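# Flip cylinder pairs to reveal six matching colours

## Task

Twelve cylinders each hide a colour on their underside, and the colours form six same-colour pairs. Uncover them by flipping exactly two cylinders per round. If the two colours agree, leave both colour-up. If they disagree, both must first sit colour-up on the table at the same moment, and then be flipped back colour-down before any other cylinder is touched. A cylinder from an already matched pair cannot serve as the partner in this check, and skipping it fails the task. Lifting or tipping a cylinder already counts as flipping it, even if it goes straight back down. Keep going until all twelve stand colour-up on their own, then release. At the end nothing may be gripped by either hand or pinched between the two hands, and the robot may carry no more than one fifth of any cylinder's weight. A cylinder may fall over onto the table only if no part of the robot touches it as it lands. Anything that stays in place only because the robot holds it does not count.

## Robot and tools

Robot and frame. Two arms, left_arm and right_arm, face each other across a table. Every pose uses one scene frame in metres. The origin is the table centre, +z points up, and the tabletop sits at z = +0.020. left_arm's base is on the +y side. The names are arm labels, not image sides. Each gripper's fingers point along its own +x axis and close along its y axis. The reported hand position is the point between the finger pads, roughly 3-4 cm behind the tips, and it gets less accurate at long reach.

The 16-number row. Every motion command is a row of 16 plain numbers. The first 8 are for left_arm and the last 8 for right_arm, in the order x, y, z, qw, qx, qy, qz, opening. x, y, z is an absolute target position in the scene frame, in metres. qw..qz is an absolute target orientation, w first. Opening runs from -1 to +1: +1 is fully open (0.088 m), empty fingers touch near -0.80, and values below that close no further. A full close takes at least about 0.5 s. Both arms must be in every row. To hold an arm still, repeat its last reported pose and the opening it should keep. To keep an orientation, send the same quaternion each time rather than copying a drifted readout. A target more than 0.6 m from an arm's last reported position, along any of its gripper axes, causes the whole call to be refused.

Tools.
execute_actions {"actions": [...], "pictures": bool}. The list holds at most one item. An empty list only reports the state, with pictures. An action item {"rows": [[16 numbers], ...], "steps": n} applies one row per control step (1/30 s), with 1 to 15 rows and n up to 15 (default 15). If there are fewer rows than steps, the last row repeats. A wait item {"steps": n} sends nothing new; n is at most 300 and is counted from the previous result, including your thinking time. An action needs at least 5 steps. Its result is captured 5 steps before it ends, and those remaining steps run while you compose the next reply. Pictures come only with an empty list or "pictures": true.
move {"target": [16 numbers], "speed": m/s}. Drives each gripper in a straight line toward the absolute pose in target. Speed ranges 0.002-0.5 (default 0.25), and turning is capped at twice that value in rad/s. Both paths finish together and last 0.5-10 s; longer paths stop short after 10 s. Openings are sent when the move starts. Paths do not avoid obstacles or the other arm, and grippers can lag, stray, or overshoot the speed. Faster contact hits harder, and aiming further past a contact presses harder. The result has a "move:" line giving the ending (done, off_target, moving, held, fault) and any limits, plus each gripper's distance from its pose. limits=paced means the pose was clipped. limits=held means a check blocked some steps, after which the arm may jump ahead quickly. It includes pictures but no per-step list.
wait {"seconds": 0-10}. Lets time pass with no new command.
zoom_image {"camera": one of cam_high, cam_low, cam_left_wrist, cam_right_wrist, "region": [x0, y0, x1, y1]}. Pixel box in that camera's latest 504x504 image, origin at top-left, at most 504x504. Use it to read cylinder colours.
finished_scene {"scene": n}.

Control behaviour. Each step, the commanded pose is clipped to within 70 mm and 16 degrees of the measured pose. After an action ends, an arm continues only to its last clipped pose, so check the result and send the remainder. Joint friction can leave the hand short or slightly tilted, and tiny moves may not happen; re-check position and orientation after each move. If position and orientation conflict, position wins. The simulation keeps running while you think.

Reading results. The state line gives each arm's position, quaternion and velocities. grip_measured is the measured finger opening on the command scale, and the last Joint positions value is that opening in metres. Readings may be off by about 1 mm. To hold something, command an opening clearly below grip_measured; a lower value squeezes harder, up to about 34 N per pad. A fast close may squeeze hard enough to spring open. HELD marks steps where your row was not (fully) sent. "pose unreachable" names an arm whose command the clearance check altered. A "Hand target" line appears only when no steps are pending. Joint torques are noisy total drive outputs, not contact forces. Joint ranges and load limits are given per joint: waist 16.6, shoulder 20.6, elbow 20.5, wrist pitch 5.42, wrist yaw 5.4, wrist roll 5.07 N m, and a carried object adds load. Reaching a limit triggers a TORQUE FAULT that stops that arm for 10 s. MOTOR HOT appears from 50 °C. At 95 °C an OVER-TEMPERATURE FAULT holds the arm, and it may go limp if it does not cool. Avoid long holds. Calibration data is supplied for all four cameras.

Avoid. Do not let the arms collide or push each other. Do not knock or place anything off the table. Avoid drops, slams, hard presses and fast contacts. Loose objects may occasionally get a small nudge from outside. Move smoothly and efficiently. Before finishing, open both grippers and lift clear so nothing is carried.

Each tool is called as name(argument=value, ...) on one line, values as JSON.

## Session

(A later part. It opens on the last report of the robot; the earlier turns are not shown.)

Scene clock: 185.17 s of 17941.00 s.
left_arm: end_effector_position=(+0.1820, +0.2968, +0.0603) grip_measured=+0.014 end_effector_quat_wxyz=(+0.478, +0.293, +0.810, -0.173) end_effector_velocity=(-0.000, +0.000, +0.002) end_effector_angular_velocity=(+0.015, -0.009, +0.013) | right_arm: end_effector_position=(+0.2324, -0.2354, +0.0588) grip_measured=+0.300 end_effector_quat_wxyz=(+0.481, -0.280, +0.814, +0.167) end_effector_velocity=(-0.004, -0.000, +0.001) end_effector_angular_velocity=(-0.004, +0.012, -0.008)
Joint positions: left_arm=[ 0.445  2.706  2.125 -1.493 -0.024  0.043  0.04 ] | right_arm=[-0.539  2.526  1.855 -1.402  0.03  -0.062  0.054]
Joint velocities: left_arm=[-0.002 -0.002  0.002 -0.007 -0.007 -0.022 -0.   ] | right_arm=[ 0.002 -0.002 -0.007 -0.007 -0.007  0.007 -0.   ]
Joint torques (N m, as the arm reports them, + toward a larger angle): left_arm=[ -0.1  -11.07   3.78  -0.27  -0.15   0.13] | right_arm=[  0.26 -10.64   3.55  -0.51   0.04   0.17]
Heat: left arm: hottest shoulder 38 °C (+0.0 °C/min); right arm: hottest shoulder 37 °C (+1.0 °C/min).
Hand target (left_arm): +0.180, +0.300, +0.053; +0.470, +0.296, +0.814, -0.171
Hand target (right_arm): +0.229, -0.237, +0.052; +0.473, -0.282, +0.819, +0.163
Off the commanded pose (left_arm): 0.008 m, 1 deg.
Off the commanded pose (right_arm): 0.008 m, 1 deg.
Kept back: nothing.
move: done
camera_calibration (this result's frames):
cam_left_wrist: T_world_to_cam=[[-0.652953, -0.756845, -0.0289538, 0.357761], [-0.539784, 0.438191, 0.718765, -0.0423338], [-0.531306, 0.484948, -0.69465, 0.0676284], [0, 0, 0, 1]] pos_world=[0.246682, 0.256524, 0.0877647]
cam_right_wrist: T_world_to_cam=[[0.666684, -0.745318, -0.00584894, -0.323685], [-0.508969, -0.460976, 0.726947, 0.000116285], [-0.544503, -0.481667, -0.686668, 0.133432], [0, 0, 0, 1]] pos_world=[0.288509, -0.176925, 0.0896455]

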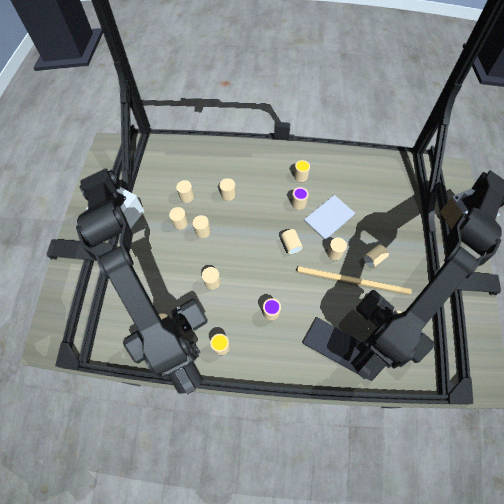

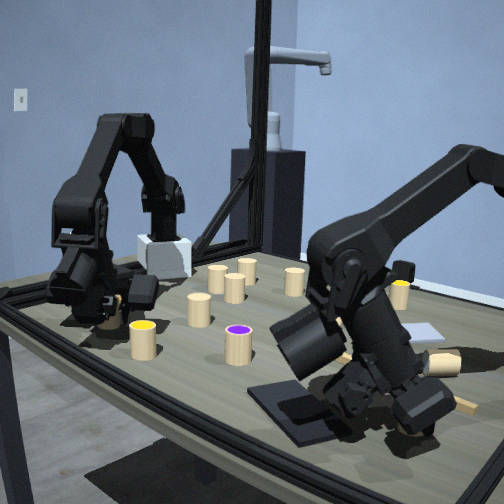

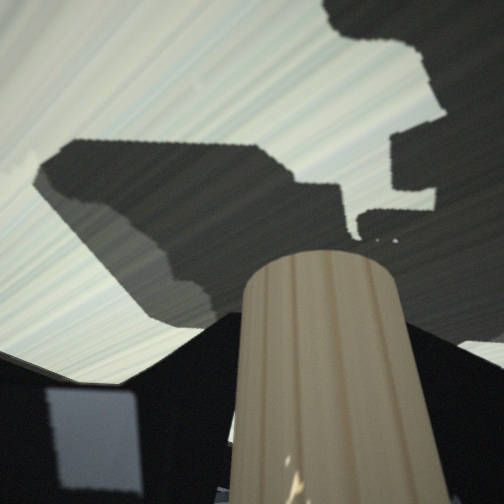

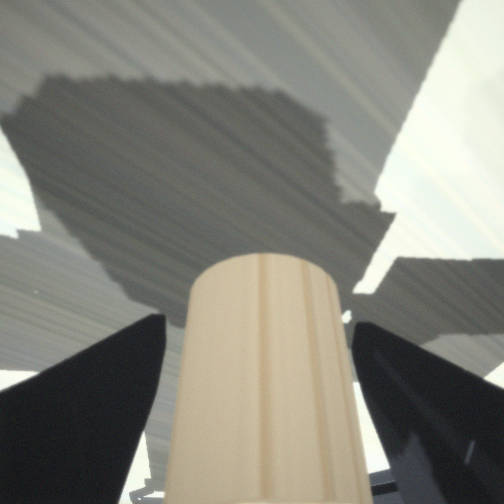

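Release magenta, go to J, pick both blues.

move(target=[0.18,0.3,0.051,0.47,0.296,0.814,-0.171,0.45,0.229,-0.237,0.054,0.473,-0.282,0.819,0.163,0.3])

move(target=[0.175,0.3,0.125,0.47,0.296,0.814,-0.171,0.45,0.229,-0.237,0.054,0.473,-0.282,0.819,0.163,0.3], speed=0.15)

move(target=[0,0.17,0.125,0.405,0.509,0.7,-0.294,0.45,0.229,-0.237,0.054,0.473,-0.282,0.819,0.163,0.3])

move(target=[0,0.17,0.052,0.405,0.509,0.7,-0.294,0.45,0.229,-0.237,0.054,0.473,-0.282,0.819,0.163,0.3], speed=0.09)

Scene clock: 186.13 s of 17941.00 s.
left_arm: end_effector_position=(+0.1825, +0.2964, +0.0593) grip_measured=+0.448 end_effector_quat_wxyz=(+0.479, +0.293, +0.809, -0.174) end_effector_velocity=(+0.001, +0.005, -0.000) end_effector_angular_velocity=(+0.025, -0.004, -0.002) | right_arm: end_effector_position=(+0.2323, -0.2354, +0.0587) grip_measured=+0.300 end_effector_quat_wxyz=(+0.480, -0.280, +0.814, +0.167) end_effector_velocity=(-0.001, -0.003, -0.000) end_effector_angular_velocity=(+0.001, +0.016, -0.004)
Joint positions: left_arm=[ 0.445  2.708  2.125 -1.489 -0.024  0.043  0.061] | right_arm=[-0.539  2.526  1.855 -1.402  0.03  -0.062  0.054]
Joint velocities: left_arm=[ 0.002  0.002 -0.002 -0.007 -0.022 -0.007  0.001] | right_arm=[-0.007  0.002 -0.002 -0.007 -0.007 -0.007  0.   ]
Joint torques (N m, as the arm reports them, + toward a larger angle): left_arm=[  0.16 -11.06   3.86  -0.25  -0.16   0.14] | right_arm=[  0.25 -11.11   3.8   -0.85   0.04   0.17]
Heat: left arm: hottest shoulder 38 °C (+0.0 °C/min); right arm: hottest shoulder 37 °C (+1.0 °C/min).
Hand target (left_arm): +0.180, +0.300, +0.051; +0.470, +0.296, +0.814, -0.171
Hand target (right_arm): +0.229, -0.237, +0.054; +0.473, -0.282, +0.819, +0.163
Off the commanded pose (left_arm): 0.009 m, 1 deg.
Off the commanded pose (right_arm): 0.006 m, 1 deg.
Kept back: nothing.
move: off_target (left_arm)
camera_calibration (this result's frames):
cam_left_wrist: T_world_to_cam=[[-0.653148, -0.756677, -0.0289448, 0.357754], [-0.541082, 0.439627, 0.716908, -0.0413048], [-0.529743, 0.483909, -0.696566, 0.0674594], [0, 0, 0, 1]] pos_world=[0.247053, 0.256219, 0.0869568]
cam_right_wrist: T_world_to_cam=[[0.666682, -0.745319, -0.00589988, -0.323675], [-0.508739, -0.46082, 0.727207, 0.000141172], [-0.54472, -0.481814, -0.686393, 0.133303], [0, 0, 0, 1]] pos_world=[0.288473, -0.176949, 0.0894857]

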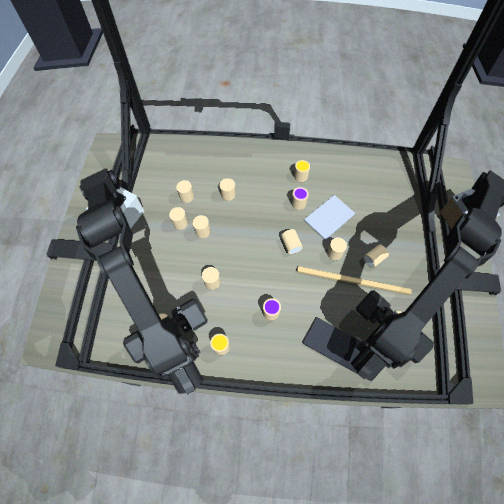

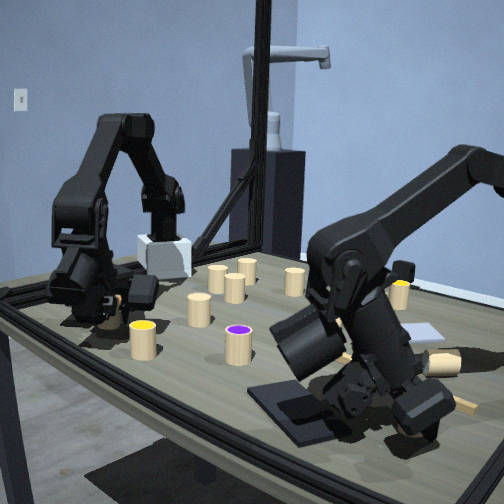

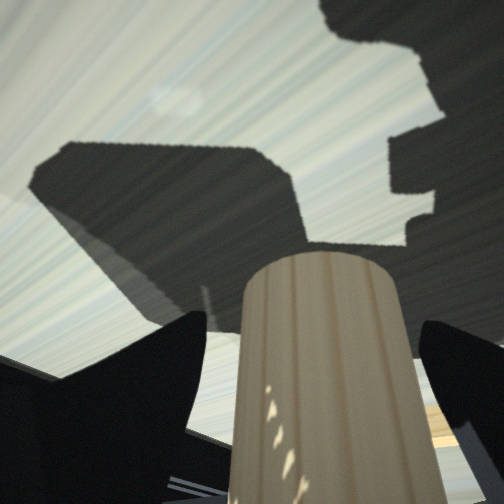

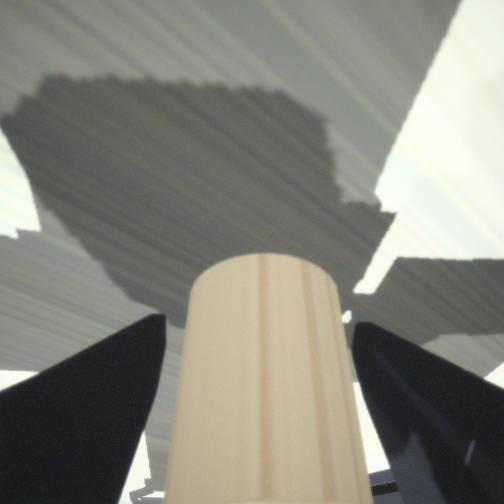

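Scene clock: 187.13 s of 17941.00 s.
left_arm: end_effector_position=(+0.1769, +0.3001, +0.1205) grip_measured=+0.450 end_effector_quat_wxyz=(+0.494, +0.291, +0.799, -0.179) end_effector_velocity=(-0.001, +0.001, +0.005) end_effector_angular_velocity=(+0.006, -0.008, +0.001) | right_arm: end_effector_position=(+0.2323, -0.2354, +0.0587) grip_measured=+0.300 end_effector_quat_wxyz=(+0.480, -0.280, +0.814, +0.167) end_effector_velocity=(-0.001, -0.002, +0.001) end_effector_angular_velocity=(+0.004, +0.012, -0.004)
Joint positions: left_arm=[ 0.444  2.541  2.068 -1.561 -0.024  0.043  0.061] | right_arm=[-0.539  2.526  1.855 -1.402  0.03  -0.062  0.054]
Joint velocities: left_arm=[-0.002 -0.012 -0.002 -0.007 -0.007 -0.007 -0.   ] | right_arm=[-0.007 -0.002 -0.002 -0.007 -0.007 -0.007  0.   ]
Joint torques (N m, as the arm reports them, + toward a larger angle): left_arm=[ -0.01 -14.92   3.6   -0.54  -0.01  -0.06] | right_arm=[  0.26 -11.12   3.79  -0.85   0.04   0.17]
Heat: left arm: hottest shoulder 38 °C (-1.0 °C/min); right arm: hottest shoulder 38 °C (+2.0 °C/min).
Hand target (left_arm): +0.175, +0.300, +0.125; +0.495, +0.292, +0.798, -0.179
Hand target (right_arm): +0.229, -0.237, +0.054; +0.473, -0.282, +0.819, +0.163
Off the commanded pose (left_arm): 0.005 m, 3 deg.
Off the commanded pose (right_arm): 0.006 m, 1 deg.
joint sent to its limit (left arm) — the command would take joint 4 (wrist pitch) past its lower limit, so that joint was sent only as far as its limit.
Kept back: nothing.
move: off_target (left_arm)
camera_calibration (this result's frames):
cam_left_wrist: T_world_to_cam=[[-0.653114, -0.75661, -0.0313737, 0.358913], [-0.56156, 0.456118, 0.690367, -0.0879241], [-0.508028, 0.468506, -0.722779, 0.109265], [0, 0, 0, 1]] pos_world=[0.240546, 0.260469, 0.150935]
cam_right_wrist: T_world_to_cam=[[0.666682, -0.745319, -0.00589988, -0.323675], [-0.508739, -0.46082, 0.727207, 0.000141172], [-0.54472, -0.481814, -0.686393, 0.133303], [0, 0, 0, 1]] pos_world=[0.288473, -0.176949, 0.0894857]

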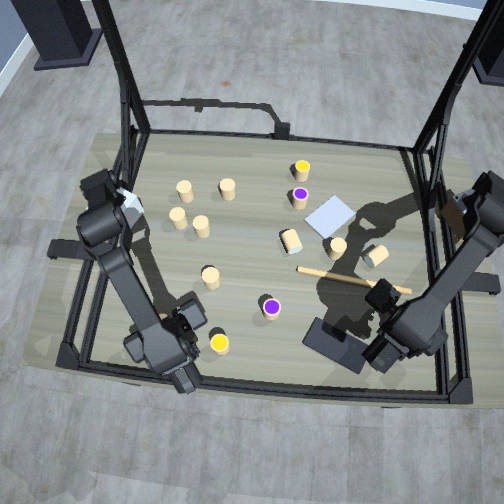

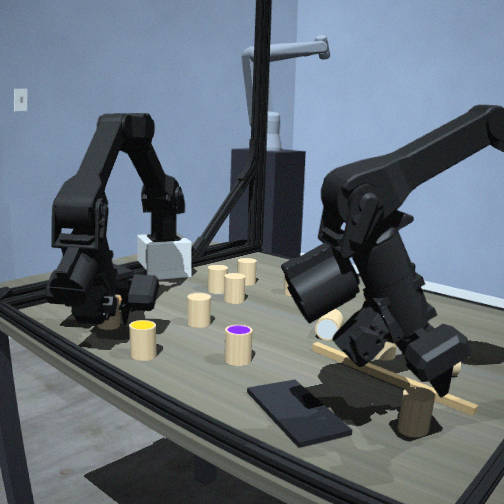

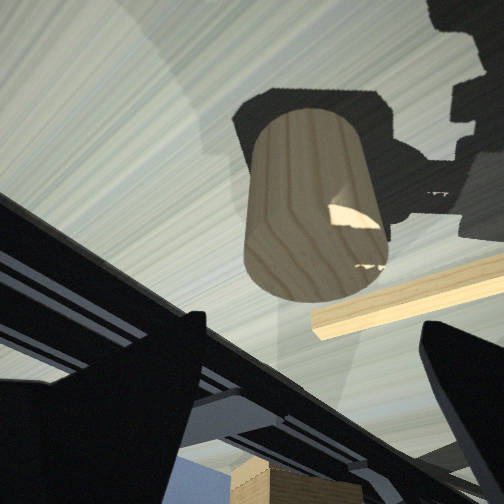

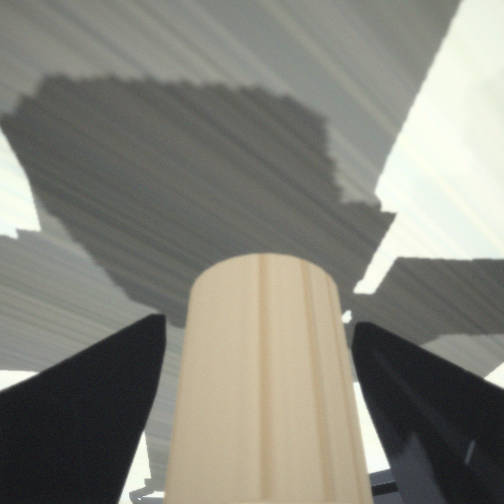

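Scene clock: 188.70 s of 17941.00 s.
left_arm: end_effector_position=(-0.0019, +0.1706, +0.1296) grip_measured=+0.450 end_effector_quat_wxyz=(+0.427, +0.500, +0.685, -0.313) end_effector_velocity=(-0.005, +0.001, -0.002) end_effector_angular_velocity=(+0.013, +0.015, -0.011) | right_arm: end_effector_position=(+0.2323, -0.2355, +0.0586) grip_measured=+0.300 end_effector_quat_wxyz=(+0.480, -0.280, +0.814, +0.167) end_effector_velocity=(-0.001, +0.000, +0.002) end_effector_angular_velocity=(+0.017, +0.015, -0.012)
Joint positions: left_arm=[-0.135  2.504  2.041 -1.561 -0.014  0.033  0.061] | right_arm=[-0.539  2.527  1.855 -1.402  0.03  -0.062  0.054]
Joint velocities: left_arm=[-0.007  0.007 -0.002 -0.007  0.007  0.007 -0.   ] | right_arm=[-0.007 -0.002  0.002 -0.007 -0.022 -0.007 -0.   ]
Joint torques (N m, as the arm reports them, + toward a larger angle): left_arm=[  0.04 -10.15   5.74  -0.54   0.03  -0.03] | right_arm=[  0.26 -11.14   3.79  -0.85   0.04   0.17]
Heat: left arm: hottest shoulder 39 °C (+0.0 °C/min); right arm: hottest shoulder 38 °C (+2.0 °C/min).
Hand target (left_arm): -0.002, +0.170, +0.125; +0.424, +0.500, +0.688, -0.310
Hand target (right_arm): +0.229, -0.237, +0.054; +0.473, -0.282, +0.819, +0.163
Off the commanded pose (left_arm): 0.005 m, 4 deg.
Off the commanded pose (right_arm): 0.006 m, 1 deg.
joint sent to its limit (left arm) — the command would take joint 4 (wrist pitch) past its lower limit, so that joint was sent only as far as its limit.
Kept back: nothing.
move: off_target (left_arm)
camera_calibration (this result's frames):
cam_left_wrist: T_world_to_cam=[[-0.956866, -0.289214, -0.027607, 0.0636545], [-0.229263, 0.693303, 0.683205, -0.174494], [-0.178453, 0.660065, -0.729705, 0.0545854], [0, 0, 0, 1]] pos_world=[0.0306447, 0.103357, 0.160803]
cam_right_wrist: T_world_to_cam=[[0.66668, -0.74532, -0.00595083, -0.323665], [-0.508509, -0.460664, 0.727466, 0.000166108], [-0.544936, -0.481961, -0.686118, 0.133174], [0, 0, 0, 1]] pos_world=[0.288437, -0.176973, 0.0893259]

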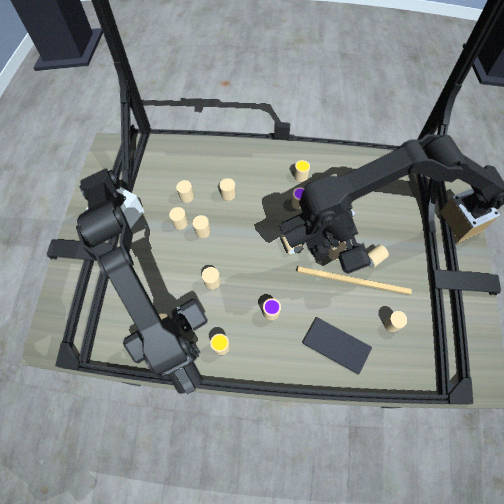

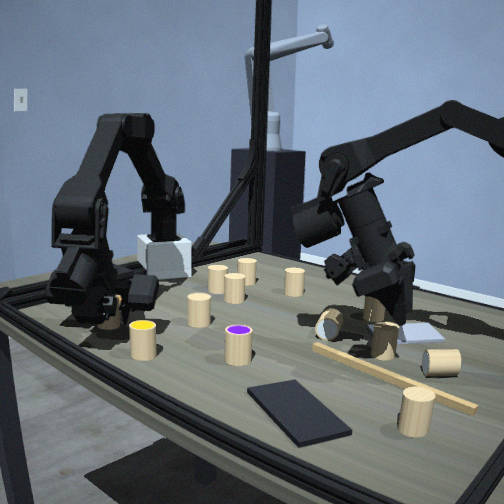

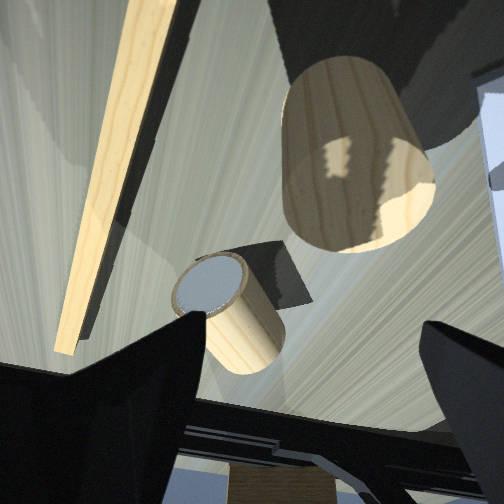

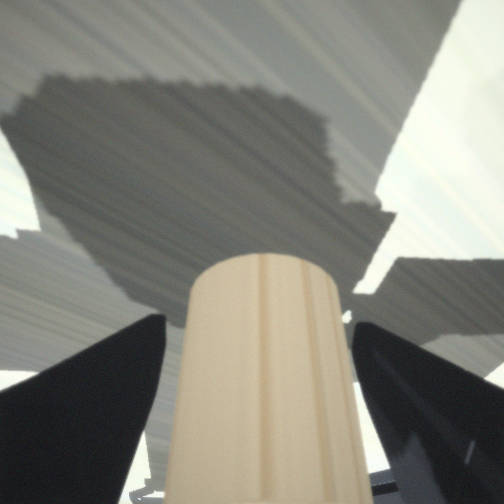

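Scene clock: 190.00 s of 17941.00 s.
left_arm: end_effector_position=(-0.0014, +0.1697, +0.0583) grip_measured=+0.450 end_effector_quat_wxyz=(+0.406, +0.508, +0.698, -0.298) end_effector_velocity=(-0.003, +0.003, -0.001) end_effector_angular_velocity=(+0.019, -0.004, -0.005) | right_arm: end_effector_position=(+0.2322, -0.2355, +0.0586) grip_measured=+0.300 end_effector_quat_wxyz=(+0.480, -0.280, +0.814, +0.167) end_effector_velocity=(-0.005, -0.000, +0.004) end_effector_angular_velocity=(+0.009, +0.027, -0.007)
Joint positions: left_arm=[-0.135  2.681  2.061 -1.465 -0.014  0.031  0.061] | right_arm=[-0.539  2.527  1.855 -1.402  0.03  -0.061  0.054]
Joint velocities: left_arm=[-0.007  0.002 -0.007 -0.007 -0.007 -0.007 -0.   ] | right_arm=[-0.002 -0.007 -0.002 -0.022 -0.022 -0.007 -0.   ]
Joint torques (N m, as the arm reports them, + toward a larger angle): left_arm=[  0.17 -10.41   5.14  -0.36  -0.15  -0.1 ] | right_arm=[  0.26 -11.16   3.81  -0.85   0.04   0.17]
Heat: left arm: hottest shoulder 39 °C (+0.0 °C/min); right arm: hottest shoulder 38 °C (+2.0 °C/min).
Hand target (left_arm): -0.000, +0.170, +0.052; +0.405, +0.509, +0.700, -0.294
Hand target (right_arm): +0.229, -0.237, +0.054; +0.473, -0.282, +0.819, +0.163
Off the commanded pose (left_arm): 0.006 m, 1 deg.
Off the commanded pose (right_arm): 0.006 m, 1 deg.
Kept back: nothing.
move: done
camera_calibration (this result's frames):
cam_left_wrist: T_world_to_cam=[[-0.956831, -0.2895, -0.0257833, 0.0618819], [-0.217019, 0.65262, 0.725941, -0.120603], [-0.193333, 0.700198, -0.687274, -0.00609042], [0, 0, 0, 1]] pos_world=[0.0318598, 0.100888, 0.0849607]
cam_right_wrist: T_world_to_cam=[[0.66643, -0.745545, -0.00581801, -0.323658], [-0.508515, -0.460232, 0.727735, 0.000174676], [-0.545237, -0.482026, -0.685834, 0.133186], [0, 0, 0, 1]] pos_world=[0.288402, -0.177022, 0.0893335]

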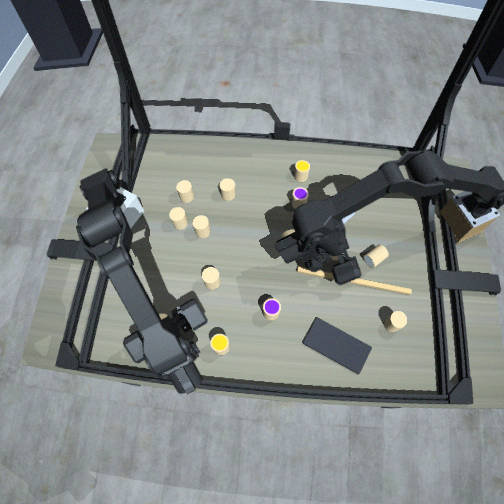

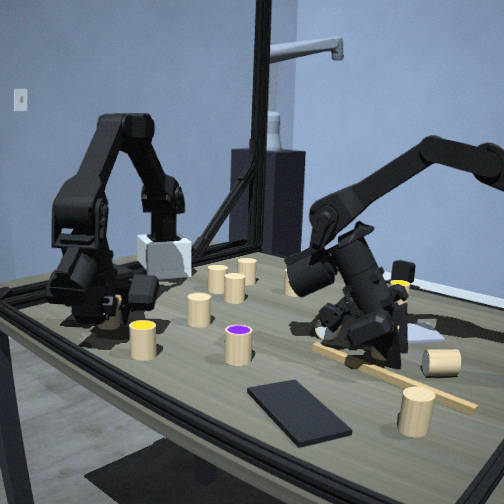

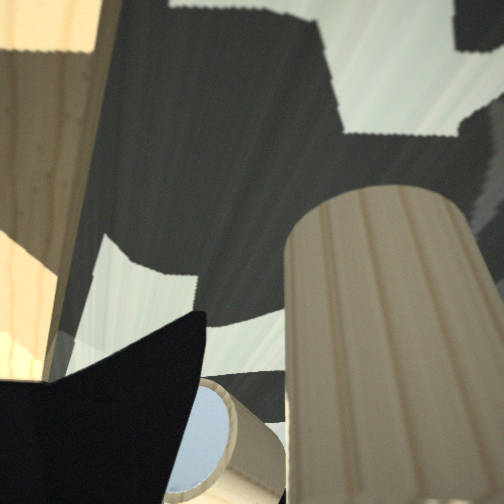

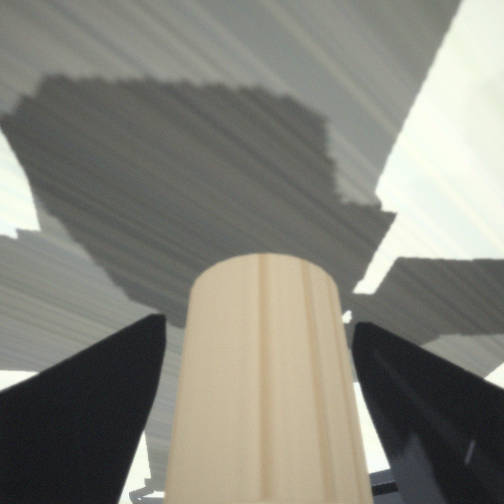

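move(target=[-0.008,0.15,0.053,0.405,0.509,0.7,-0.294,0.75,0.229,-0.237,0.054,0.473,-0.282,0.819,0.163,0.3], speed=0.04)

Scene clock: 191.10 s of 17941.00 s.
left_arm: end_effector_position=(-0.0062, +0.1499, +0.0595) grip_measured=+0.750 end_effector_quat_wxyz=(+0.410, +0.508, +0.697, -0.297) end_effector_velocity=(-0.002, -0.000, +0.002) end_effector_angular_velocity=(+0.017, +0.003, -0.017) | right_arm: end_effector_position=(+0.2322, -0.2355, +0.0586) grip_measured=+0.300 end_effector_quat_wxyz=(+0.480, -0.280, +0.814, +0.167) end_effector_velocity=(-0.001, -0.003, +0.002) end_effector_angular_velocity=(+0.004, +0.012, -0.004)
Joint positions: left_arm=[-0.16   2.763  2.232 -1.55  -0.005  0.006  0.076] | right_arm=[-0.539  2.527  1.855 -1.402  0.03  -0.061  0.054]
Joint velocities: left_arm=[-0.007  0.017  0.037 -0.037 -0.007  0.007 -0.   ] | right_arm=[-0.007 -0.007 -0.007 -0.007 -0.007 -0.007  0.   ]
Joint torques (N m, as the arm reports them, + toward a larger angle): left_arm=[ -0.22 -10.74   5.27  -0.56   0.11  -0.13] | right_arm=[  0.26 -11.18   3.8   -0.83   0.04   0.16]
Heat: left arm: hottest shoulder 39 °C (-1.0 °C/min); right arm: hottest shoulder 38 °C (+2.0 °C/min).
Hand target (left_arm): -0.008, +0.150, +0.053; +0.405, +0.509, +0.700, -0.294
Hand target (right_arm): +0.229, -0.237, +0.054; +0.473, -0.282, +0.819, +0.163
Off the commanded pose (left_arm): 0.007 m, 1 deg.
Off the commanded pose (right_arm): 0.006 m, 1 deg.
Kept back: nothing.
move: done
camera_calibration (this result's frames):
cam_left_wrist: T_world_to_cam=[[-0.95624, -0.290974, -0.0306395, 0.0520517], [-0.222311, 0.654498, 0.722641, -0.109722], [-0.190216, 0.69783, -0.690544, 0.00819056], [0, 0, 0, 1]] pos_world=[0.0269394, 0.0812432, 0.0865406]
cam_right_wrist: T_world_to_cam=[[0.66643, -0.745545, -0.00581801, -0.323658], [-0.508515, -0.460232, 0.727735, 0.000174676], [-0.545237, -0.482026, -0.685834, 0.133186], [0, 0, 0, 1]] pos_world=[0.288402, -0.177022, 0.0893335]

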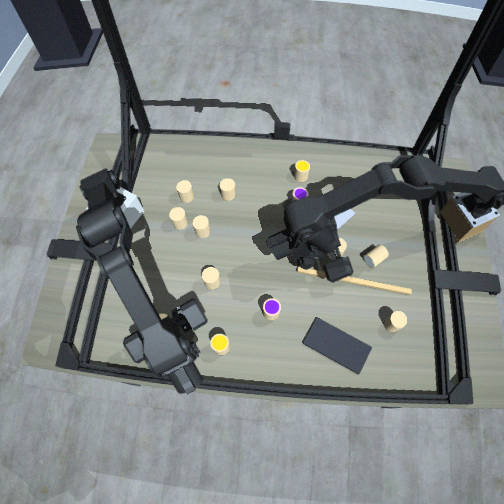

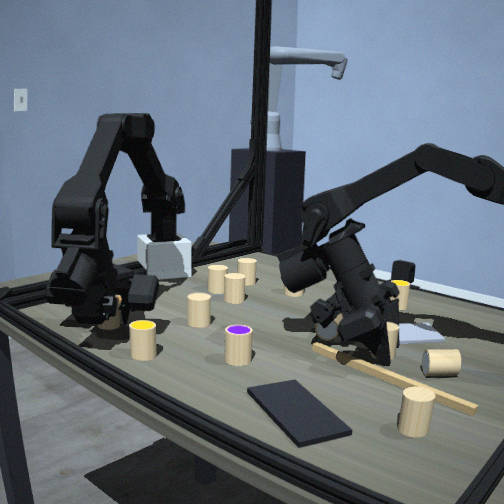

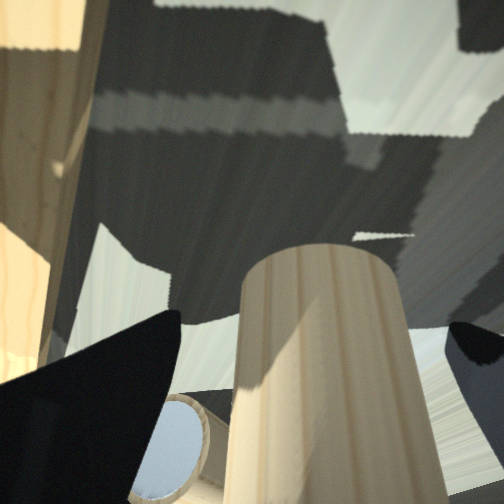

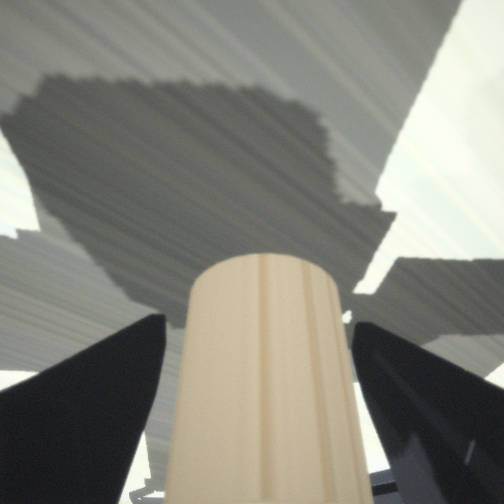

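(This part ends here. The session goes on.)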